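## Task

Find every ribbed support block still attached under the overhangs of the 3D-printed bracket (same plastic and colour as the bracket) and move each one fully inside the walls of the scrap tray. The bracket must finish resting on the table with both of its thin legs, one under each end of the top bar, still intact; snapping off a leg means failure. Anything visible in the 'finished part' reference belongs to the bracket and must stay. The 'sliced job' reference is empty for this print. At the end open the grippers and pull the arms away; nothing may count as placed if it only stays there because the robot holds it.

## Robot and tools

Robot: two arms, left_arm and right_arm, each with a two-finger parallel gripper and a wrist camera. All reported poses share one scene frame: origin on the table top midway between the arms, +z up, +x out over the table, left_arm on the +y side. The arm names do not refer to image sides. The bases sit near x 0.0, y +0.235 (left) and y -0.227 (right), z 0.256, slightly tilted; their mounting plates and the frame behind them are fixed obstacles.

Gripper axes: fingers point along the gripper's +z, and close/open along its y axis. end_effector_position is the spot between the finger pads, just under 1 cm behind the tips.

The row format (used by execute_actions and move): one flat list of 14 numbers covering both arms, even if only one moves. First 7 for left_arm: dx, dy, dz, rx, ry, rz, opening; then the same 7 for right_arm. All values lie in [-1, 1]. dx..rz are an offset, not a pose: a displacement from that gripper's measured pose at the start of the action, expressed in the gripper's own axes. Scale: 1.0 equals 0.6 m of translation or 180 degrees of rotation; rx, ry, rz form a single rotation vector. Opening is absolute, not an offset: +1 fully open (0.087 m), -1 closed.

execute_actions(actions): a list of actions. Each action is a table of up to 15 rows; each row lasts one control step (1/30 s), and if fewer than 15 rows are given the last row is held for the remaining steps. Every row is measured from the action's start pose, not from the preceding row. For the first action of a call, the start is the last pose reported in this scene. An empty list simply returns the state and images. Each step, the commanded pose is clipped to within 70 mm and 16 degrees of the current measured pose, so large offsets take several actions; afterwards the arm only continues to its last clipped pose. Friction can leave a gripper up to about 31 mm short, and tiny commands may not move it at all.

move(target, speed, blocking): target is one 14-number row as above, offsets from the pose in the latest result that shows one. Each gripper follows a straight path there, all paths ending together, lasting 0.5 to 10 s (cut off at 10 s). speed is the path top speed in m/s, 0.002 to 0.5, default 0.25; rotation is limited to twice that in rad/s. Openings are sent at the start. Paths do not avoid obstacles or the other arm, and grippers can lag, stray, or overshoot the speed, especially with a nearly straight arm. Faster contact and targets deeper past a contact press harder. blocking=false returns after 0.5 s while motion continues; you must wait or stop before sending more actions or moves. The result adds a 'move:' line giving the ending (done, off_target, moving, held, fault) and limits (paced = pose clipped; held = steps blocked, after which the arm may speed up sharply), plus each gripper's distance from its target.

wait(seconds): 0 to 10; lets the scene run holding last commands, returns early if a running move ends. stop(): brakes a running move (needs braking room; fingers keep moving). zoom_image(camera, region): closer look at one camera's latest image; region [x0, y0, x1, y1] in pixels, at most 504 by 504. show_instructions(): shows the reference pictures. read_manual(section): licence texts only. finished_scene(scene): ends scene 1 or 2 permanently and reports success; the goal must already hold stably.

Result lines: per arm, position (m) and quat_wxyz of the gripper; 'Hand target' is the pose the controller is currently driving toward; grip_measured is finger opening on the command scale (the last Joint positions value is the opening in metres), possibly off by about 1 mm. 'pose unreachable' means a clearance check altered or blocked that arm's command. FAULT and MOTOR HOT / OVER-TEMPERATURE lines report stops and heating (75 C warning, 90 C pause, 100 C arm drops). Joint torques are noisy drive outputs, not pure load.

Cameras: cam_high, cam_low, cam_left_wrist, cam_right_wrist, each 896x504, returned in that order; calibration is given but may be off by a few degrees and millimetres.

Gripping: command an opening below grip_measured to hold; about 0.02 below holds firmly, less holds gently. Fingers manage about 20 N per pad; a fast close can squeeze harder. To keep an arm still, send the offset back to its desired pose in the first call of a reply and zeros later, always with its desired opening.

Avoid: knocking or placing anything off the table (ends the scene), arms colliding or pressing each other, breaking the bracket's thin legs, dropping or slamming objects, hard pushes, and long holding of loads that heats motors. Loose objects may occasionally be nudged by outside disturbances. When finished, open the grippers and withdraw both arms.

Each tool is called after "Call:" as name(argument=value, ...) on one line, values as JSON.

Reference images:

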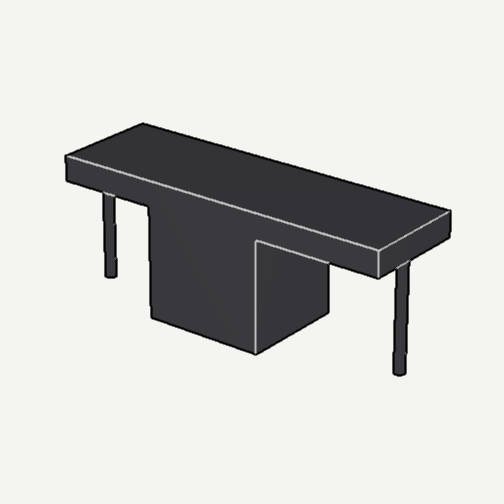

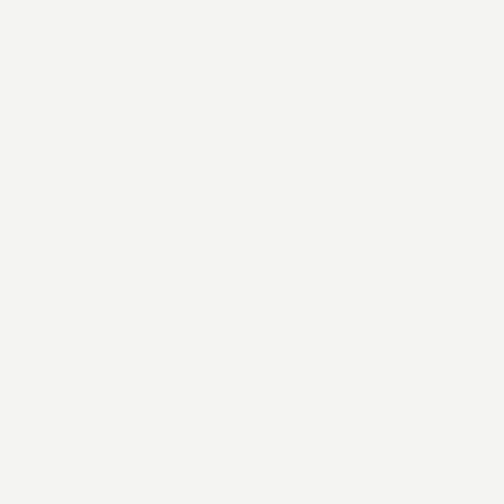

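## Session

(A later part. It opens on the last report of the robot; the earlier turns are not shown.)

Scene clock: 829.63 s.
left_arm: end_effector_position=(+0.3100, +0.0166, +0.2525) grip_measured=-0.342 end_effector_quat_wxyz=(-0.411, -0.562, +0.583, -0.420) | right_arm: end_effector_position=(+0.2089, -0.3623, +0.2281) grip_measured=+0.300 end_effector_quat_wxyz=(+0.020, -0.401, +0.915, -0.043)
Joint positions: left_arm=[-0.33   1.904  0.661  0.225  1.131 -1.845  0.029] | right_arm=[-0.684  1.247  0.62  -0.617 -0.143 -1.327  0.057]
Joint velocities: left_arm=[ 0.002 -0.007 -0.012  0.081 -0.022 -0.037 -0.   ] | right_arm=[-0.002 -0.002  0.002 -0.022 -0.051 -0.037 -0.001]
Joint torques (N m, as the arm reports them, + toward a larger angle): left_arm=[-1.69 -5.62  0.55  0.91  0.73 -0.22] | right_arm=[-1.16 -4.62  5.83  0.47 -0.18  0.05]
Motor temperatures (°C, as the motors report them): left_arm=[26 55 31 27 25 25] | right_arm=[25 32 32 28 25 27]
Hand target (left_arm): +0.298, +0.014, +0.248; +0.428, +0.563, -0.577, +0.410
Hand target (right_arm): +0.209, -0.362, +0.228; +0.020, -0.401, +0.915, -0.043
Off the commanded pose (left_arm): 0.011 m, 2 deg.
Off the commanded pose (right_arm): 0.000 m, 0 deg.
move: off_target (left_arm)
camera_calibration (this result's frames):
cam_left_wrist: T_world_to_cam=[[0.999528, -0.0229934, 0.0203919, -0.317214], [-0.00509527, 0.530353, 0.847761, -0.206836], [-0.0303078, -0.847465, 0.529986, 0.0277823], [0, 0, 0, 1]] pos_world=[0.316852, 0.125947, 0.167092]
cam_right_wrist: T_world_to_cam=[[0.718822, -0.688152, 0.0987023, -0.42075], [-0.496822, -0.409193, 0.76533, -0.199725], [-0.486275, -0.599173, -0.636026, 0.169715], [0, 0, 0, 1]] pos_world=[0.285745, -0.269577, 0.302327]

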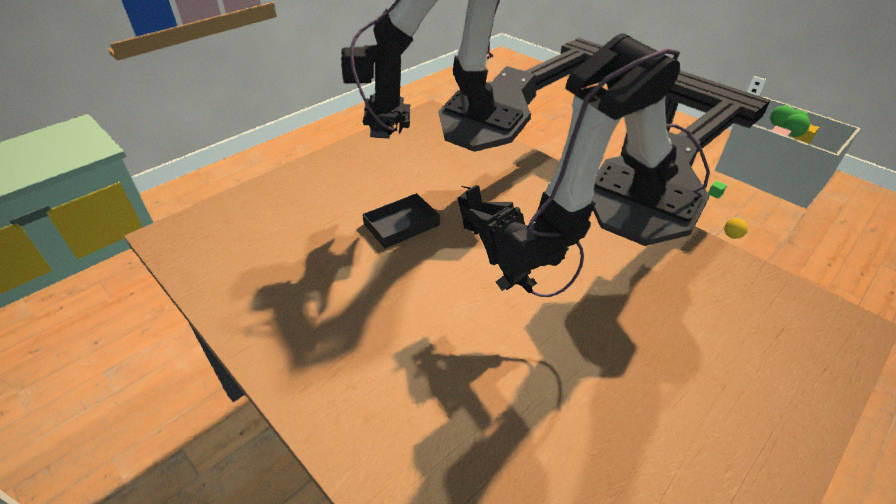

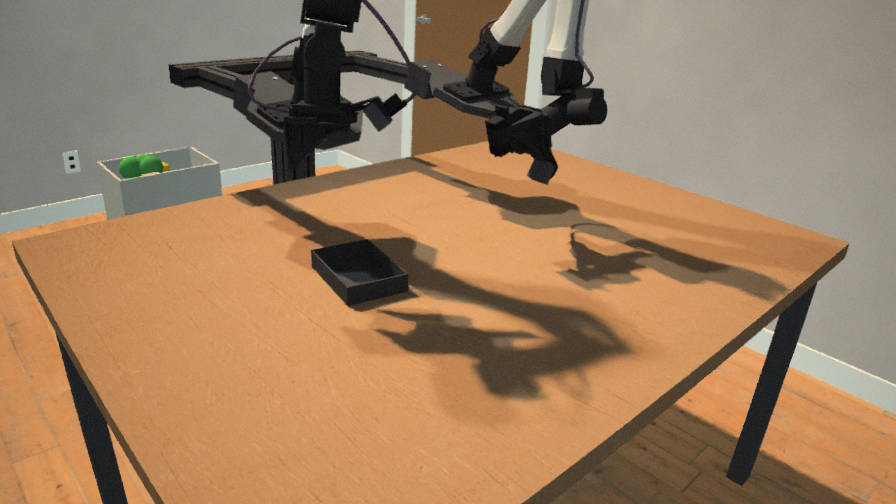

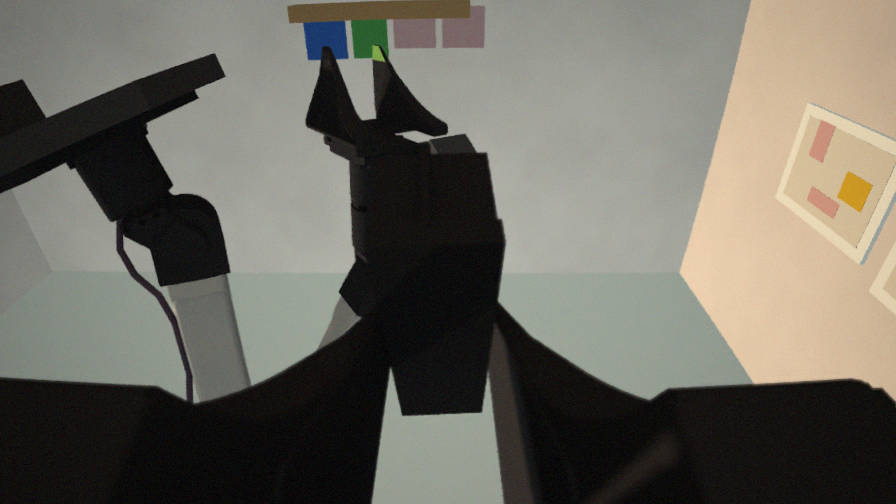

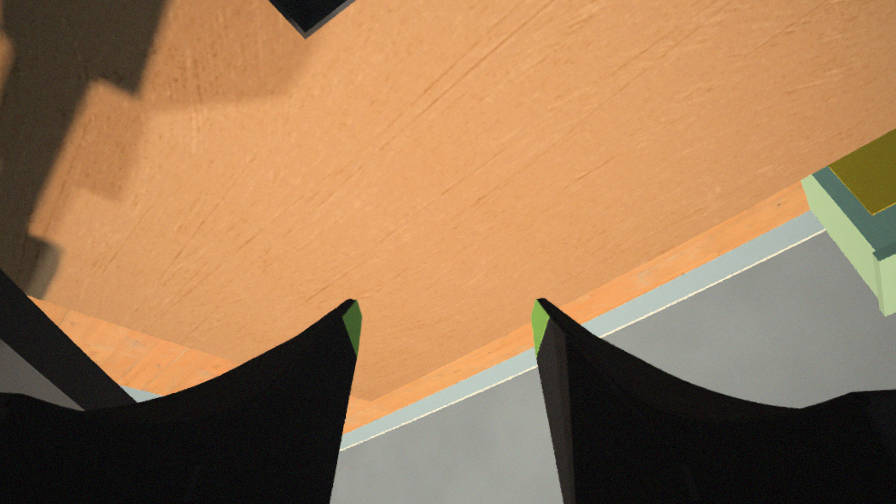

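Call:
move(target=[0,0,0,0,0,0,-0.38, -0.4345,0.162,-0.1285,-0.166,-0.422,-0.198,0.3], speed=0.2)

Scene clock: 846.70 s.
left_arm: end_effector_position=(+0.3107, +0.0166, +0.2528) grip_measured=-0.342 end_effector_quat_wxyz=(-0.410, -0.561, +0.582, -0.421) | right_arm: end_effector_position=(+0.2960, -0.1009, +0.2961) grip_measured=+0.300 end_effector_quat_wxyz=(+0.436, -0.564, +0.567, +0.413)
Joint positions: left_arm=[-0.33   1.904  0.661  0.232  1.131 -1.849  0.029] | right_arm=[-0.3    1.569  0.907 -1.086 -1.329 -2.068  0.057]
Joint velocities: left_arm=[ 0.002 -0.002  0.007 -0.037 -0.007 -0.022 -0.001] | right_arm=[-0.007  0.007 -0.012  0.037  0.022  0.051 -0.   ]
Joint torques (N m, as the arm reports them, + toward a larger angle): left_arm=[-0.54 -7.38  2.63  0.73  0.56 -0.13] | right_arm=[ 0.19 -5.73  6.72 -0.35 -0.74 -0.06]
Motor temperatures (°C, as the motors report them): left_arm=[26 51 30 28 26 25] | right_arm=[25 32 32 28 25 27]
Hand target (left_arm): +0.310, +0.017, +0.252; +0.411, +0.562, -0.583, +0.420
Hand target (right_arm): +0.304, -0.099, +0.297; -0.444, +0.571, -0.557, -0.409
Off the commanded pose (left_arm): 0.001 m, 0 deg.
Off the commanded pose (right_arm): 0.013 m, 4 deg.
joint sent to its limit (right arm) — the command would take joint 6 (wrist roll) past its lower limit, so that joint was sent only as far as its limit.
move: off_target (right_arm)
camera_calibration (this result's frames):
cam_left_wrist: T_world_to_cam=[[0.999526, -0.0211324, 0.0224005, -0.318457], [-0.00775171, 0.531326, 0.847132, -0.206092], [-0.0298039, -0.846904, 0.53091, 0.027194], [0, 0, 0, 1]] pos_world=[0.317519, 0.125803, 0.167283]
cam_right_wrist: T_world_to_cam=[[0.999435, -0.0330962, 0.00590122, -0.299638], [-0.0280468, -0.91764, -0.396422, 0.0524096], [0.0185353, 0.396033, -0.918049, 0.446477], [0, 0, 0, 1]] pos_world=[0.292663, -0.138643, 0.432433]

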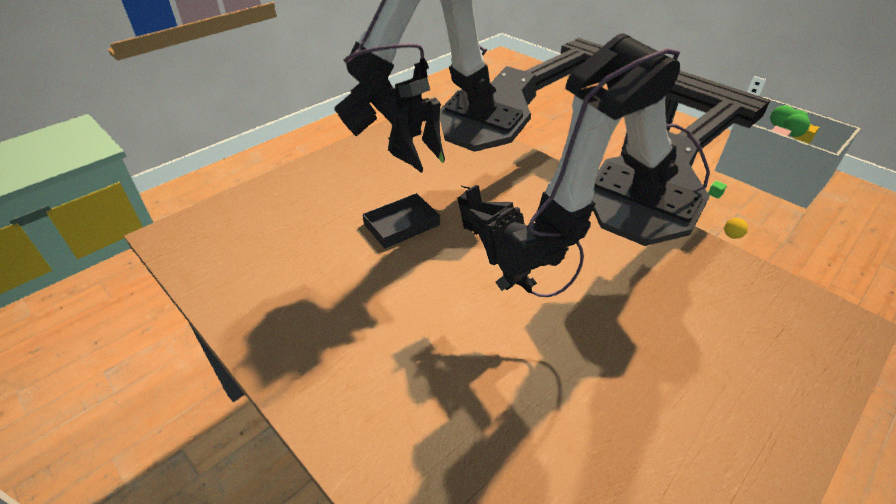

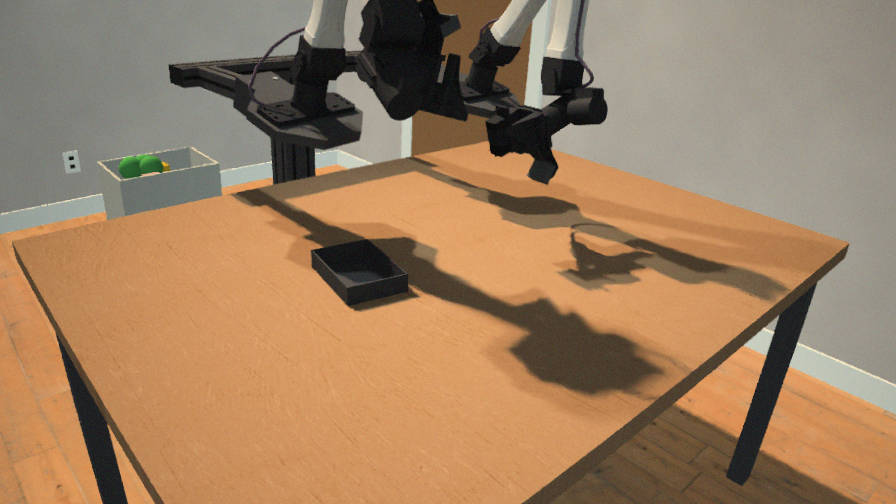

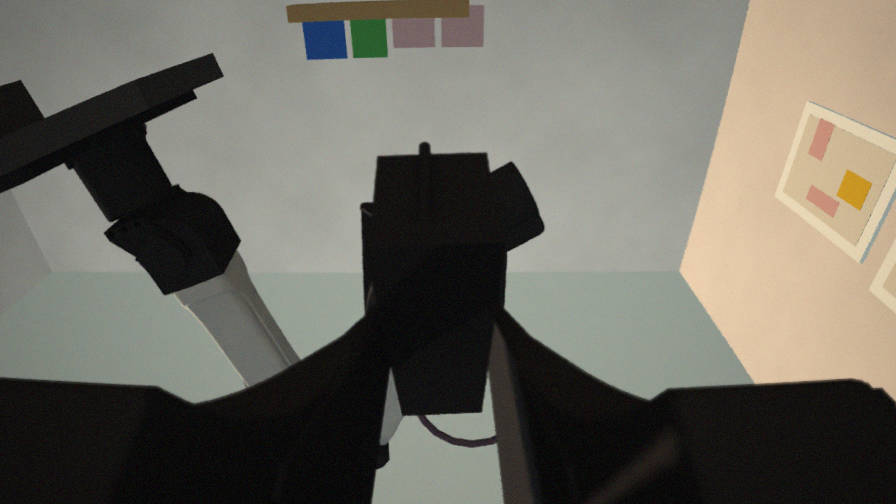

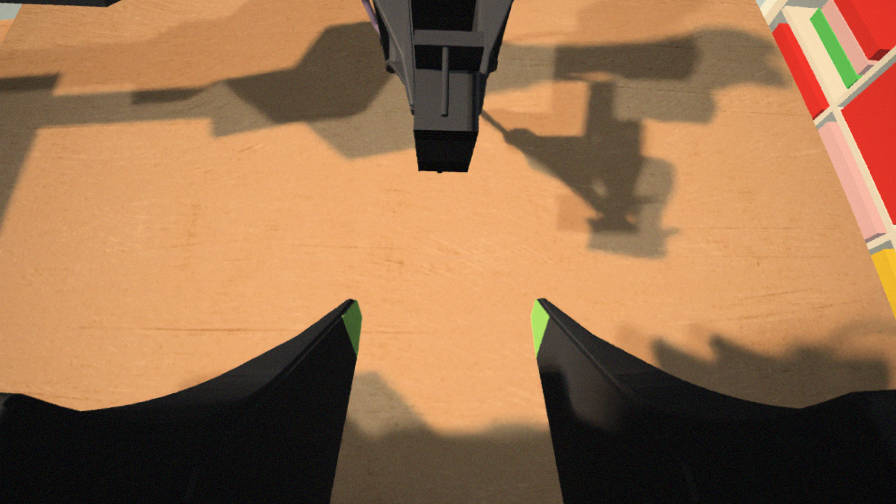

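Call:
zoom_image(camera="cam_right_wrist", region=[360, 0, 540, 200])

Region (360, 0, 540, 200) of cam_right_wrist's 896x504 image, scaled by 2.520, with more detail than that image has; it fills the left 454 columns of this view, and the rest is white.

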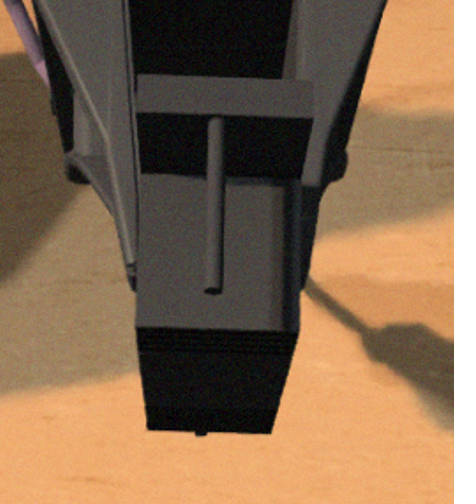

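Call:
move(target=[0,0,0,0,0,0,-0.38, -0.022,0,0.133,0,0,0,0.3], speed=0.08)

Scene clock: 867.30 s.
left_arm: end_effector_position=(+0.3107, +0.0166, +0.2528) grip_measured=-0.342 end_effector_quat_wxyz=(-0.410, -0.561, +0.582, -0.421) | right_arm: end_effector_position=(+0.3071, -0.0221, +0.2897) grip_measured=+0.300 end_effector_quat_wxyz=(+0.443, -0.564, +0.564, +0.409)
Joint positions: left_arm=[-0.33   1.904  0.661  0.232  1.131 -1.849  0.029] | right_arm=[ 0.024  1.394  0.623  0.083 -1.206 -0.985  0.057]
Joint velocities: left_arm=[-0.007 -0.032 -0.027  0.022 -0.022 -0.051 -0.001] | right_arm=[-0.007  0.002 -0.007  0.007  0.051  0.037  0.   ]
Joint torques (N m, as the arm reports them, + toward a larger angle): left_arm=[-0.55 -7.35  2.61  0.78  0.58 -0.15] | right_arm=[ 0.87 -7.33  3.34  1.22 -0.5   0.14]
Motor temperatures (°C, as the motors report them): left_arm=[26 49 30 28 26 25] | right_arm=[25 33 32 28 26 27]
Hand target (left_arm): +0.311, +0.017, +0.253; +0.410, +0.561, -0.582, +0.421
Hand target (right_arm): +0.299, -0.021, +0.286; -0.437, +0.563, -0.568, -0.411
Off the commanded pose (left_arm): 0.000 m, 0 deg.
Off the commanded pose (right_arm): 0.010 m, 1 deg.
move: done
camera_calibration (this result's frames):
cam_left_wrist: T_world_to_cam=[[0.999526, -0.0211324, 0.0224005, -0.318457], [-0.00775171, 0.531326, 0.847132, -0.206092], [-0.0298039, -0.846904, 0.53091, 0.027194], [0, 0, 0, 1]] pos_world=[0.317519, 0.125803, 0.167283]
cam_right_wrist: T_world_to_cam=[[0.999085, -0.0372894, 0.0209451, -0.312402], [-0.0257048, -0.914937, -0.402777, 0.123676], [0.0341828, 0.401871, -0.915058, 0.403637], [0, 0, 0, 1]] pos_world=[0.301498, -0.0607033, 0.425709]

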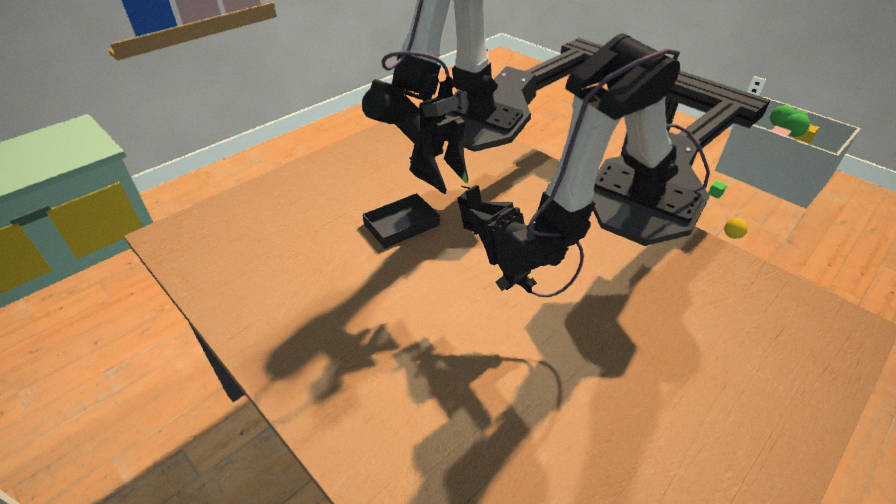

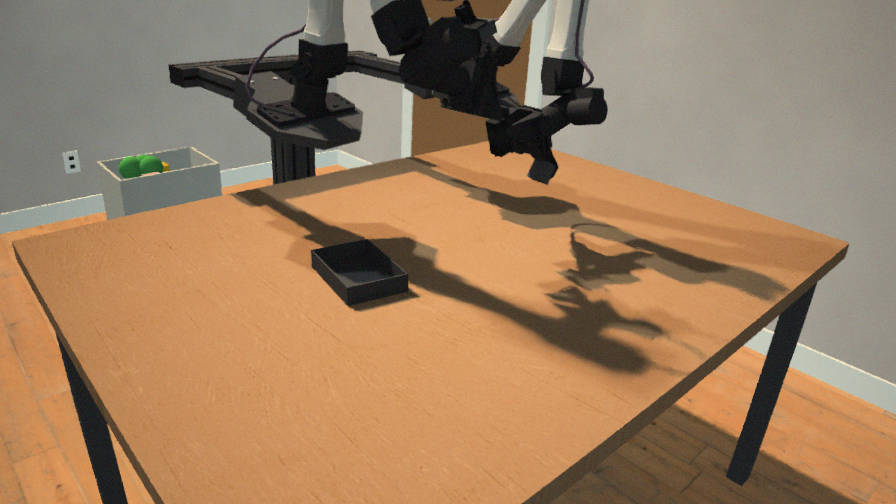

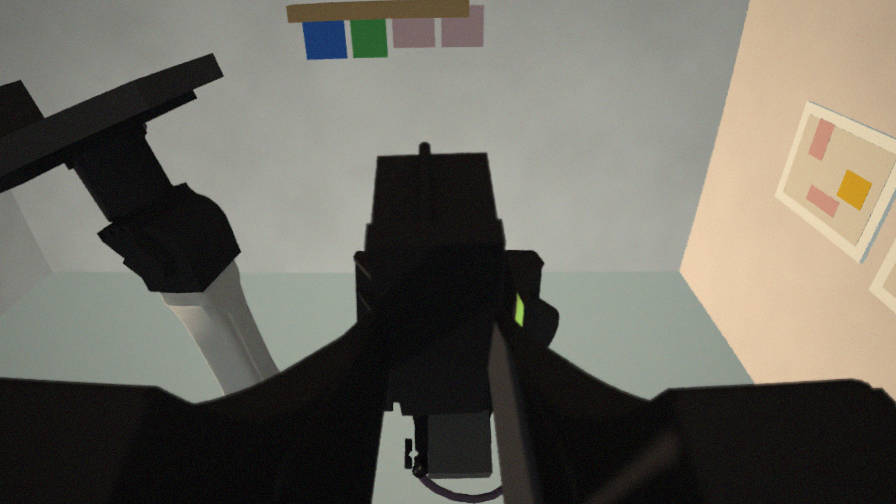

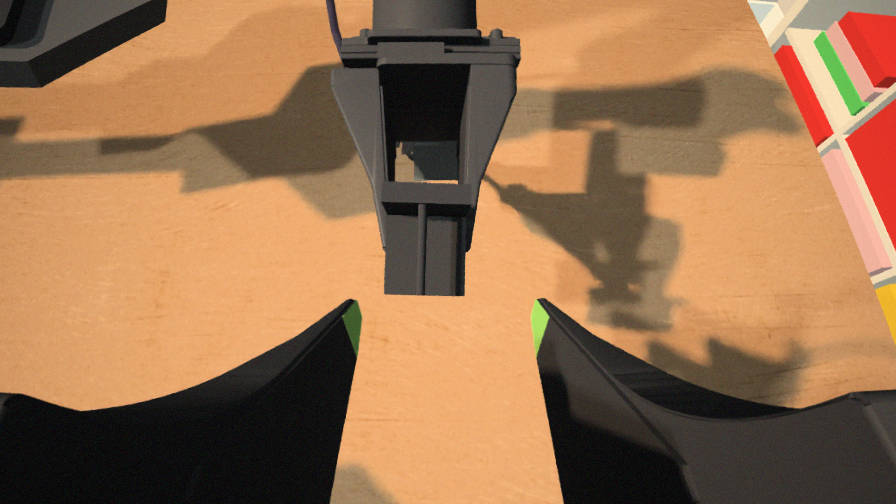

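Call:
zoom_image(camera="cam_right_wrist", region=[330, 160, 570, 370])

Call:
zoom_image(camera="cam_high", region=[410, 140, 530, 260])

Region (330, 160, 570, 370) of cam_right_wrist's 896x504 image, scaled by 2.100, with more detail than that image has; it fills the top 441 rows of this view, and the rest is white.

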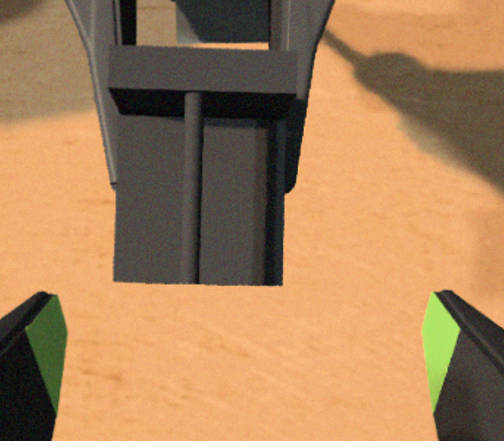

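Region (410, 140, 530, 260) of cam_high's 896x504 image, scaled by 4.200, with more detail than that image has.

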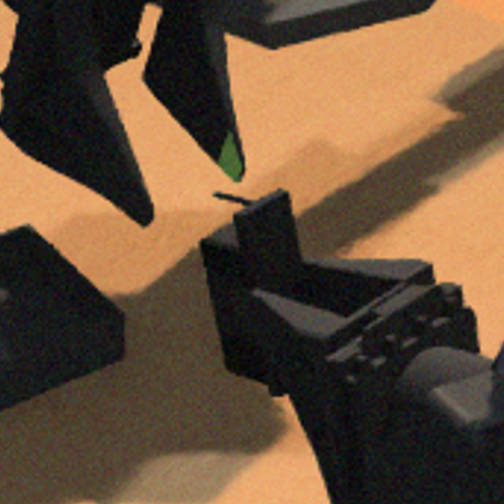

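Call:
move(target=[0,0,0,0,0,0,-0.38, 0,0.022,0.053,0,0,0,0.3], speed=0.04)

Call:
zoom_image(camera="cam_right_wrist", region=[330, 200, 570, 440])

Call:
zoom_image(camera="cam_high", region=[410, 140, 530, 260])

Scene clock: 879.80 s.
left_arm: end_effector_position=(+0.3107, +0.0166, +0.2528) grip_measured=-0.342 end_effector_quat_wxyz=(-0.410, -0.561, +0.582, -0.421) | right_arm: end_effector_position=(+0.3060, +0.0083, +0.2945) grip_measured=+0.300 end_effector_quat_wxyz=(+0.461, -0.570, +0.550, +0.400)
Joint positions: left_arm=[-0.33   1.904  0.661  0.232  1.131 -1.849  0.029] | right_arm=[ 0.143  1.394  0.568  0.344 -1.11  -0.814  0.057]
Joint velocities: left_arm=[-0.002  0.002  0.012  0.051  0.022  0.007 -0.001] | right_arm=[-0.002  0.002 -0.012  0.022 -0.007  0.037  0.   ]
Joint torques (N m, as the arm reports them, + toward a larger angle): left_arm=[-0.63 -7.36  2.59  0.79  0.6  -0.17] | right_arm=[ 0.95 -4.7   3.43  1.48 -0.41  0.14]
Motor temperatures (°C, as the motors report them): left_arm=[26 48 30 28 26 25] | right_arm=[25 34 32 29 26 27]
Hand target (left_arm): +0.311, +0.017, +0.253; +0.410, +0.561, -0.582, +0.421
Hand target (right_arm): +0.295, +0.008, +0.281; -0.443, +0.564, -0.564, -0.409
Off the commanded pose (left_arm): 0.000 m, 0 deg.
Off the commanded pose (right_arm): 0.018 m, 3 deg.
move: off_target (right_arm)
camera_calibration (this result's frames):
cam_left_wrist: T_world_to_cam=[[0.999526, -0.0211324, 0.0224005, -0.318457], [-0.00775171, 0.531326, 0.847132, -0.206092], [-0.0298039, -0.846904, 0.53091, 0.027194], [0, 0, 0, 1]] pos_world=[0.317519, 0.125803, 0.167283]
cam_right_wrist: T_world_to_cam=[[0.996918, -0.0395432, 0.0677599, -0.323398], [-0.00763037, -0.908462, -0.417897, 0.152262], [0.0780823, 0.416092, -0.905964, 0.379591], [0, 0, 0, 1]] pos_world=[0.293924, -0.0324081, 0.429439]

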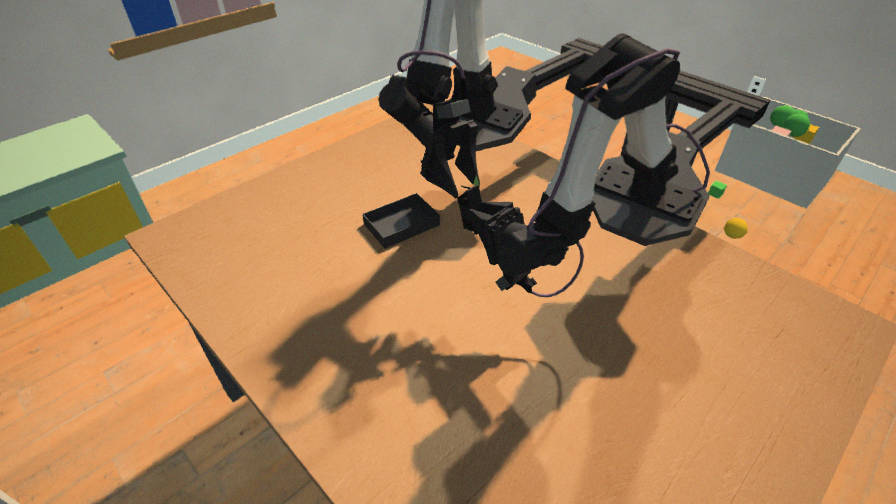

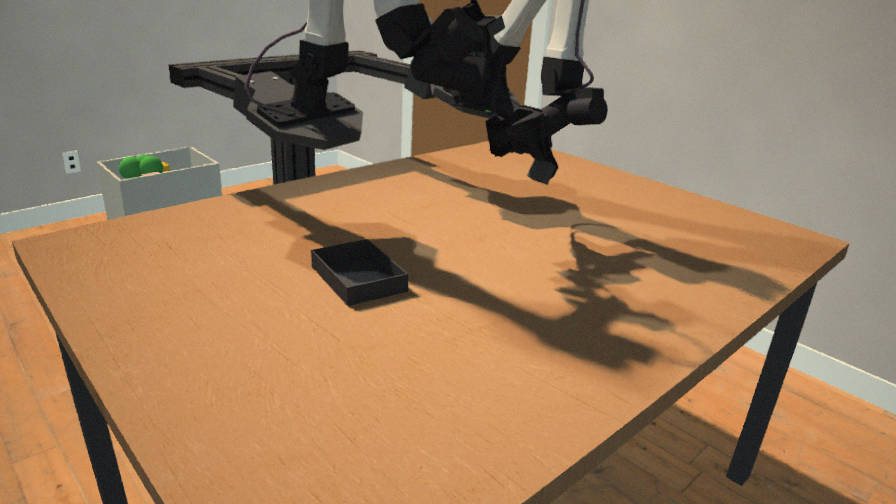

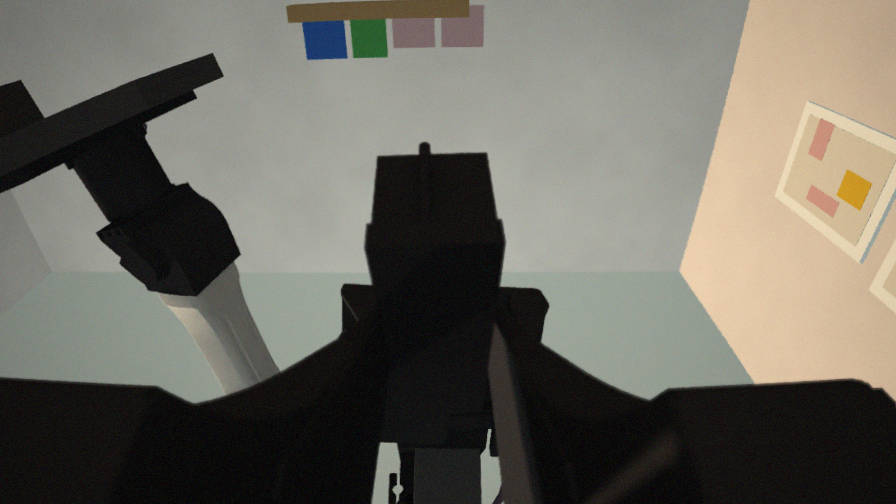

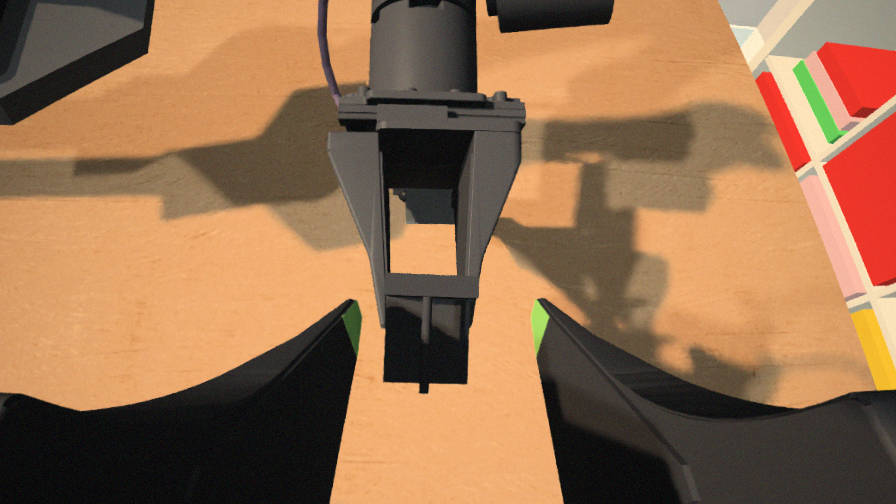

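Region (330, 200, 570, 440) of cam_right_wrist's 896x504 image, scaled by 2.100, with more detail than that image has.

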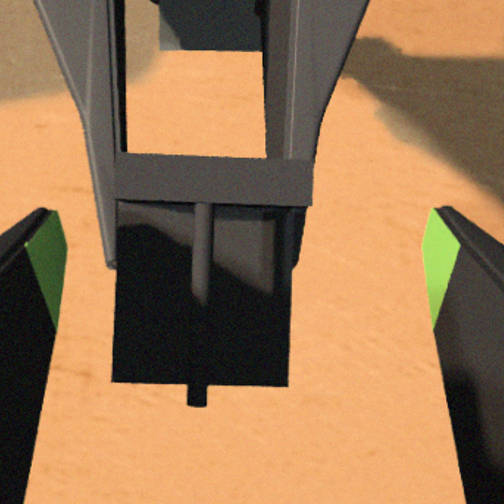

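Region (410, 140, 530, 260) of cam_high's 896x504 image, scaled by 4.200, with more detail than that image has.

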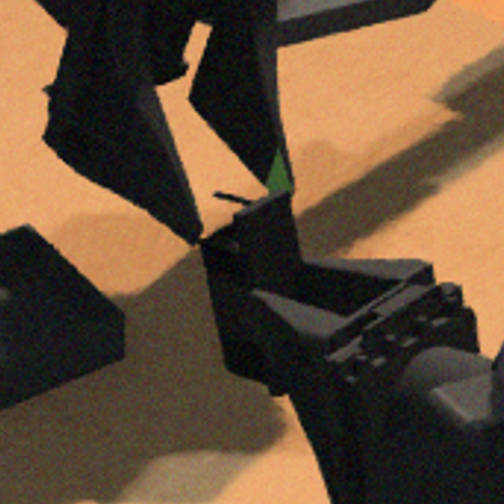

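Call:
move(target=[0,0,0,0,0,0,-0.38, 0.037,0.018,0.0094,0,0,0.017,0.3], speed=0.03)

Call:
zoom_image(camera="cam_right_wrist", region=[330, 200, 570, 440])

Call:
zoom_image(camera="cam_high", region=[410, 140, 530, 260])

Scene clock: 899.53 s.
left_arm: end_effector_position=(+0.3107, +0.0166, +0.2528) grip_measured=-0.342 end_effector_quat_wxyz=(-0.410, -0.561, +0.582, -0.421) | right_arm: end_effector_position=(+0.3069, +0.0098, +0.2806) grip_measured=+0.300 end_effector_quat_wxyz=(+0.463, -0.561, +0.555, +0.403)
Joint positions: left_arm=[-0.33   1.904  0.661  0.232  1.131 -1.849  0.029] | right_arm=[ 0.143  1.461  0.541  0.465 -1.109 -0.772  0.057]
Joint velocities: left_arm=[-0.022  0.002 -0.002 -0.037 -0.066 -0.007 -0.   ] | right_arm=[-0.007 -0.002 -0.022  0.066 -0.037  0.051  0.   ]
Joint torques (N m, as the arm reports them, + toward a larger angle): left_arm=[-0.66 -7.36  2.62  0.77  0.59 -0.16] | right_arm=[ 0.16 -5.38  2.95  1.51 -0.49  0.09]
Motor temperatures (°C, as the motors report them): left_arm=[25 48 30 28 26 25] | right_arm=[25 33 31 30 26 27]
Hand target (left_arm): +0.311, +0.017, +0.253; +0.410, +0.561, -0.582, +0.421
Hand target (right_arm): +0.298, +0.008, +0.271; -0.450, +0.555, -0.565, -0.412
Off the commanded pose (left_arm): 0.000 m, 0 deg.
Off the commanded pose (right_arm): 0.014 m, 2 deg.
move: off_target (right_arm)
camera_calibration (this result's frames):
cam_left_wrist: T_world_to_cam=[[0.999526, -0.0211324, 0.0224005, -0.318457], [-0.00775171, 0.531326, 0.847132, -0.206092], [-0.0298039, -0.846904, 0.53091, 0.027194], [0, 0, 0, 1]] pos_world=[0.317519, 0.125803, 0.167283]
cam_right_wrist: T_world_to_cam=[[0.99715, -0.0530268, 0.0536619, -0.319247], [-0.0251491, -0.904262, -0.426237, 0.155525], [0.0711264, 0.423673, -0.903018, 0.367554], [0, 0, 0, 1]] pos_world=[0.296105, -0.0320156, 0.41533]

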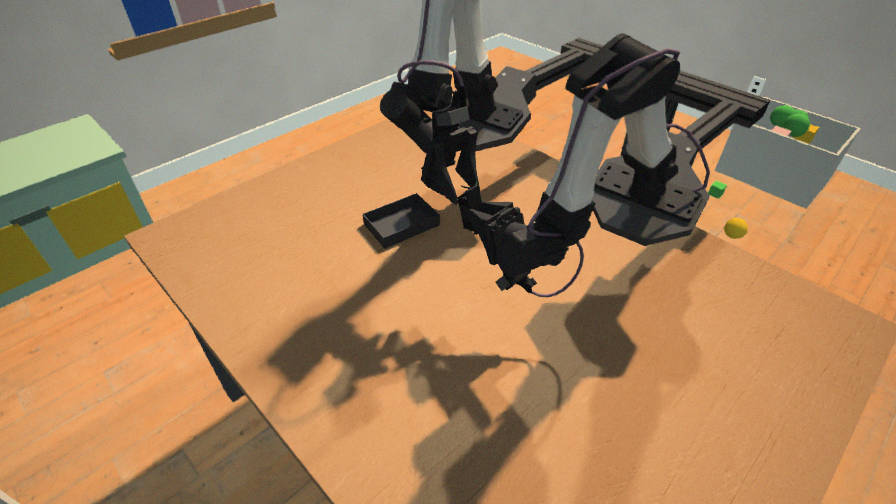

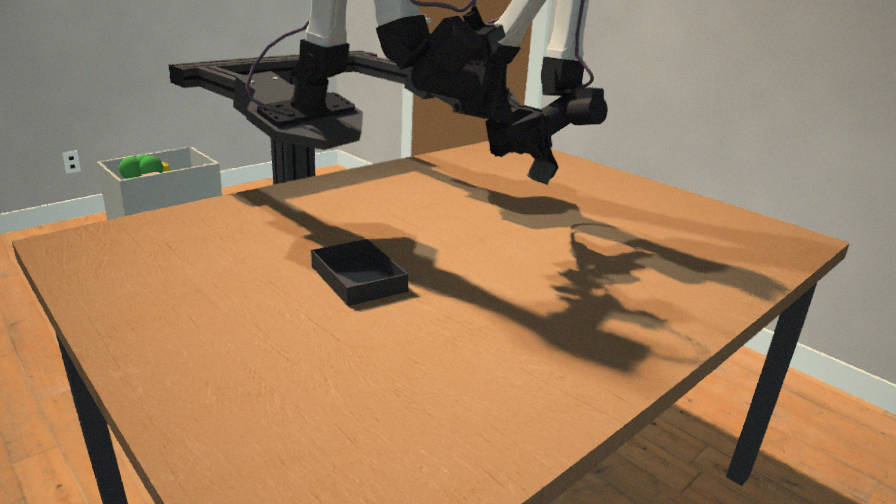

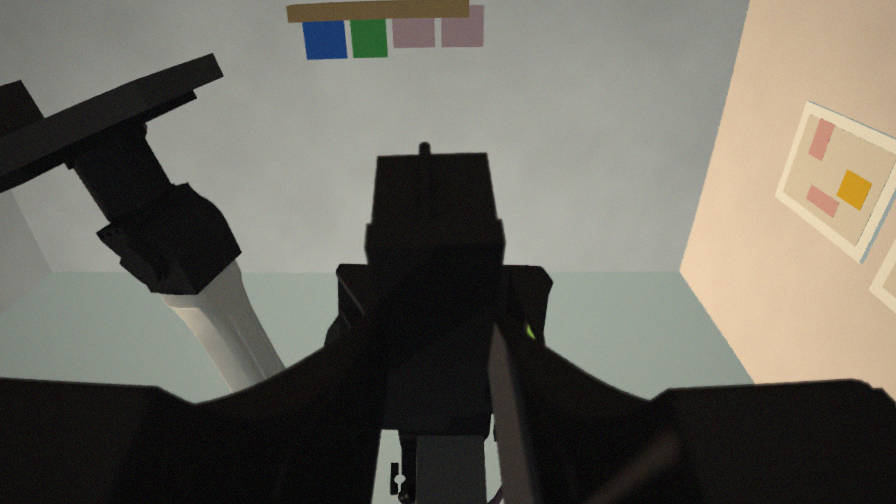

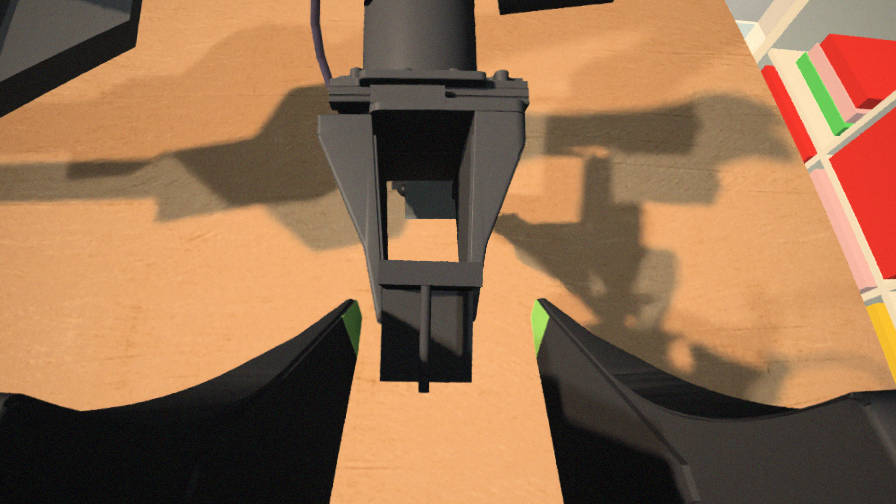

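Region (330, 200, 570, 440) of cam_right_wrist's 896x504 image, scaled by 2.100, with more detail than that image has.

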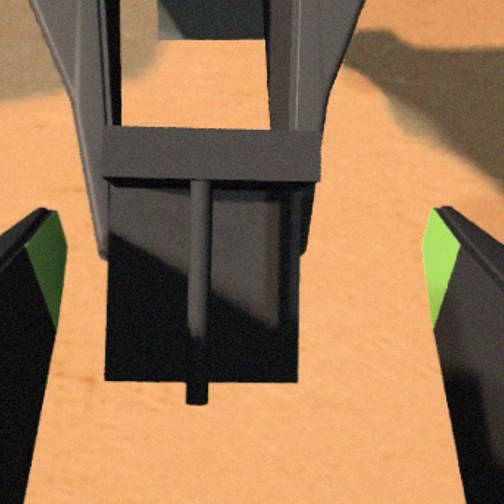

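Region (410, 140, 530, 260) of cam_high's 896x504 image, scaled by 4.200, with more detail than that image has.

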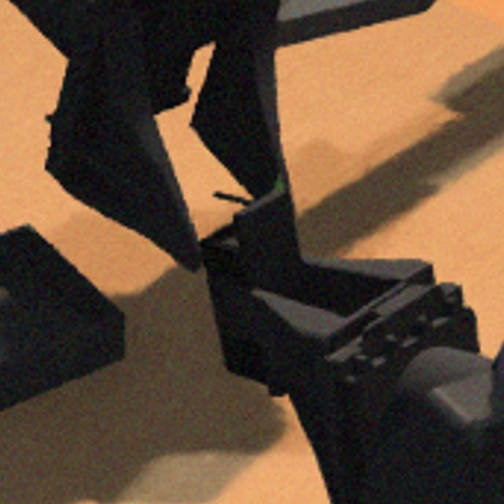

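Call:
execute_actions(actions=[[[0,0,0,0,0,0,-0.38,0,0.015,0,0,0,0,0.25],[0,0,0,0,0,0,-0.38,0,0.015,0,0,0,0,0.2],[0,0,0,0,0,0,-0.38,0,0.015,0,0,0,0,0.15],[0,0,0,0,0,0,-0.38,0,0.015,0,0,0,0,0.1],[0,0,0,0,0,0,-0.38,0,0.015,0,0,0,0,0.06],[0,0,0,0,0,0,-0.38,0,0.015,0,0,0,0,0.03],[0,0,0,0,0,0,-0.38,0,0.015,0,0,0,0,0.0],[0,0,0,0,0,0,-0.38,0,0.015,0,0,0,0,-0.02],[0,0,0,0,0,0,-0.38,0,0.015,0,0,0,0,-0.04],[0,0,0,0,0,0,-0.38,0,0.015,0,0,0,0,-0.06],[0,0,0,0,0,0,-0.38,0,0.015,0,0,0,0,-0.08],[0,0,0,0,0,0,-0.38,0,0.015,0,0,0,0,-0.10],[0,0,0,0,0,0,-0.38,0,0.015,0,0,0,0,-0.12],[0,0,0,0,0,0,-0.38,0,0.015,0,0,0,0,-0.14],[0,0,0,0,0,0,-0.38,0,0.015,0,0,0,0,-0.16]],[[0,0,0,0,0,0,-0.38,0,0.01,0,0,0,0,-0.18],[0,0,0,0,0,0,-0.38,0,0.01,0,0,0,0,-0.20],[0,0,0,0,0,0,-0.38,0,0.01,0,0,0,0,-0.22],[0,0,0,0,0,0,-0.38,0,0.01,0,0,0,0,-0.24],[0,0,0,0,0,0,-0.38,0,0.01,0,0,0,0,-0.26],[0,0,0,0,0,0,-0.38,0,0.01,0,0,0,0,-0.28],[0,0,0,0,0,0,-0.38,0,0.01,0,0,0,0,-0.30],[0,0,0,0,0,0,-0.38,0,0.01,0,0,0,0,-0.31],[0,0,0,0,0,0,-0.38,0,0.01,0,0,0,0,-0.32],[0,0,0,0,0,0,-0.38,0,0.01,0,0,0,0,-0.33],[0,0,0,0,0,0,-0.38,0,0.01,0,0,0,0,-0.34],[0,0,0,0,0,0,-0.38,0,0.01,0,0,0,0,-0.35],[0,0,0,0,0,0,-0.38,0,0.01,0,0,0,0,-0.36],[0,0,0,0,0,0,-0.38,0,0.01,0,0,0,0,-0.37],[0,0,0,0,0,0,-0.38,0,0.01,0,0,0,0,-0.38]],[[0,0,0,0,0,0,-0.38,0,0,0,0,0,0,-0.39]]])

Call:
zoom_image(camera="cam_right_wrist", region=[330, 200, 570, 440])

Call:
zoom_image(camera="cam_high", region=[410, 140, 530, 260])

Scene clock: 913.60 s.
left_arm: end_effector_position=(+0.3113, +0.0166, +0.2525) grip_measured=-0.342 end_effector_quat_wxyz=(-0.411, -0.564, +0.580, -0.419) | right_arm: end_effector_position=(+0.3012, +0.0100, +0.2811) grip_measured=-0.373 end_effector_quat_wxyz=(+0.462, -0.559, +0.553, +0.410)
Joint positions: left_arm=[-0.33   1.904  0.661  0.232  1.129 -1.858  0.029] | right_arm=[ 0.145  1.453  0.523  0.48  -1.12  -0.762  0.027]
Joint velocities: left_arm=[-0.012 -0.002 -0.007  0.007 -0.007  0.007 -0.   ] | right_arm=[-0.007 -0.007  0.017 -0.037  0.051 -0.066 -0.001]
Joint torques (N m, as the arm reports them, + toward a larger angle): left_arm=[-0.59 -7.41  2.61  0.78  0.58 -0.14] | right_arm=[-0.05 -6.46  5.27  1.44 -0.51  0.02]
Motor temperatures (°C, as the motors report them): left_arm=[25 47 30 28 26 25] | right_arm=[25 33 30 31 26 27]
Hand target (left_arm): +0.311, +0.017, +0.253; +0.411, +0.564, -0.581, +0.419
Hand target (right_arm): +0.302, +0.010, +0.281; -0.462, +0.560, -0.553, -0.409
Off the commanded pose (left_arm): 0.000 m, 0 deg.
Off the commanded pose (right_arm): 0.000 m, 0 deg.
camera_calibration (this result's frames):
cam_left_wrist: T_world_to_cam=[[0.999722, -0.0179355, 0.0153296, -0.31731], [-0.00349945, 0.52982, 0.848103, -0.207398], [-0.023333, -0.84792, 0.52961, 0.0257032], [0, 0, 0, 1]] pos_world=[0.317095, 0.125987, 0.167146]
cam_right_wrist: T_world_to_cam=[[0.997888, -0.0466468, 0.0452097, -0.311555], [-0.0224005, -0.900367, -0.434554, 0.157232], [0.0609759, 0.432624, -0.89951, 0.37032], [0, 0, 0, 1]] pos_world=[0.291838, -0.0331751, 0.415518]

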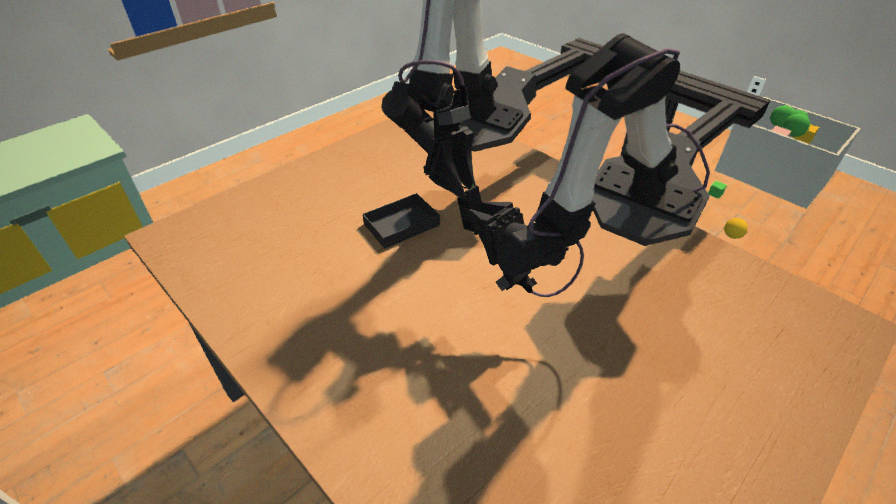

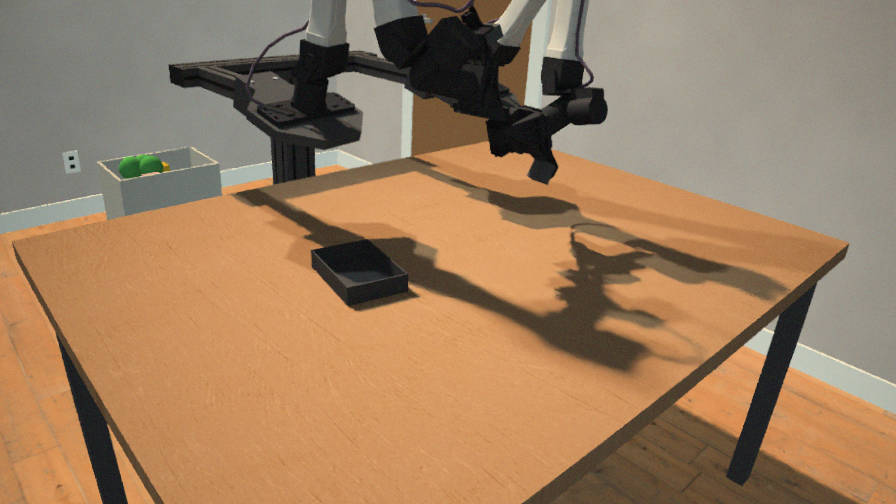

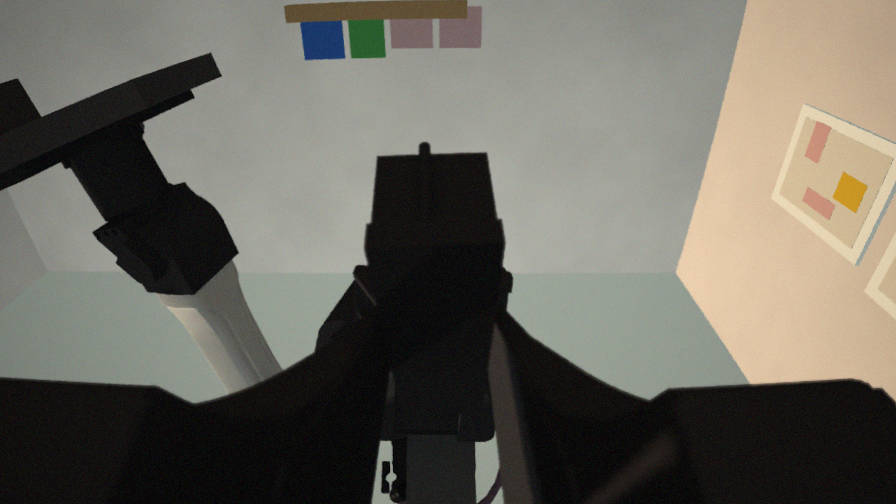

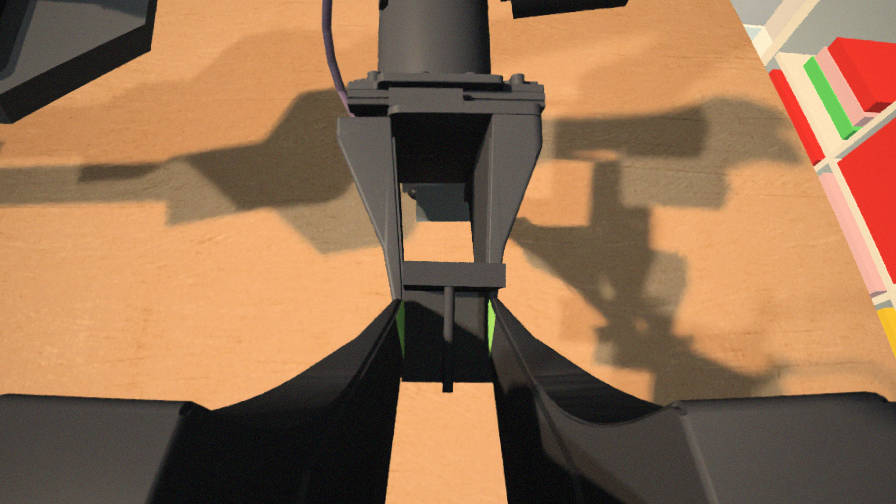

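Region (330, 200, 570, 440) of cam_right_wrist's 896x504 image, scaled by 2.100, with more detail than that image has.

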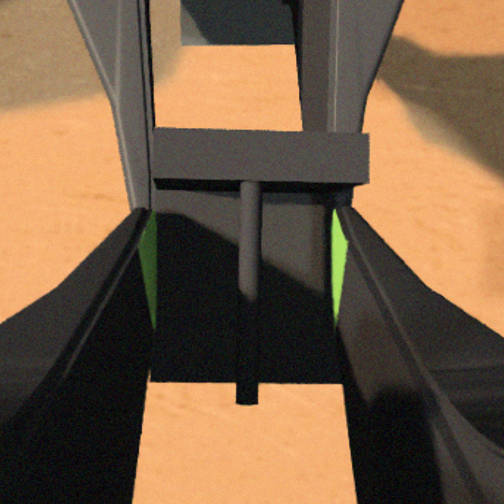

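Region (410, 140, 530, 260) of cam_high's 896x504 image, scaled by 4.200, with more detail than that image has.

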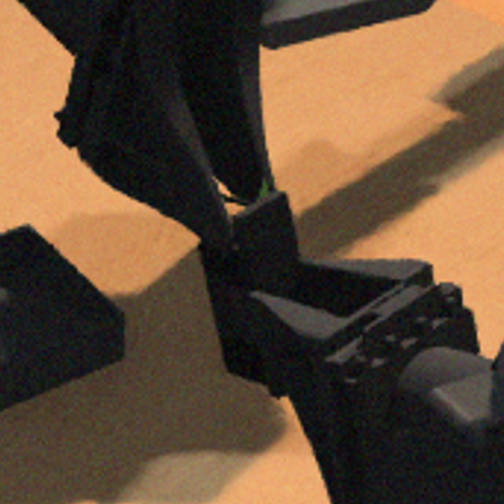

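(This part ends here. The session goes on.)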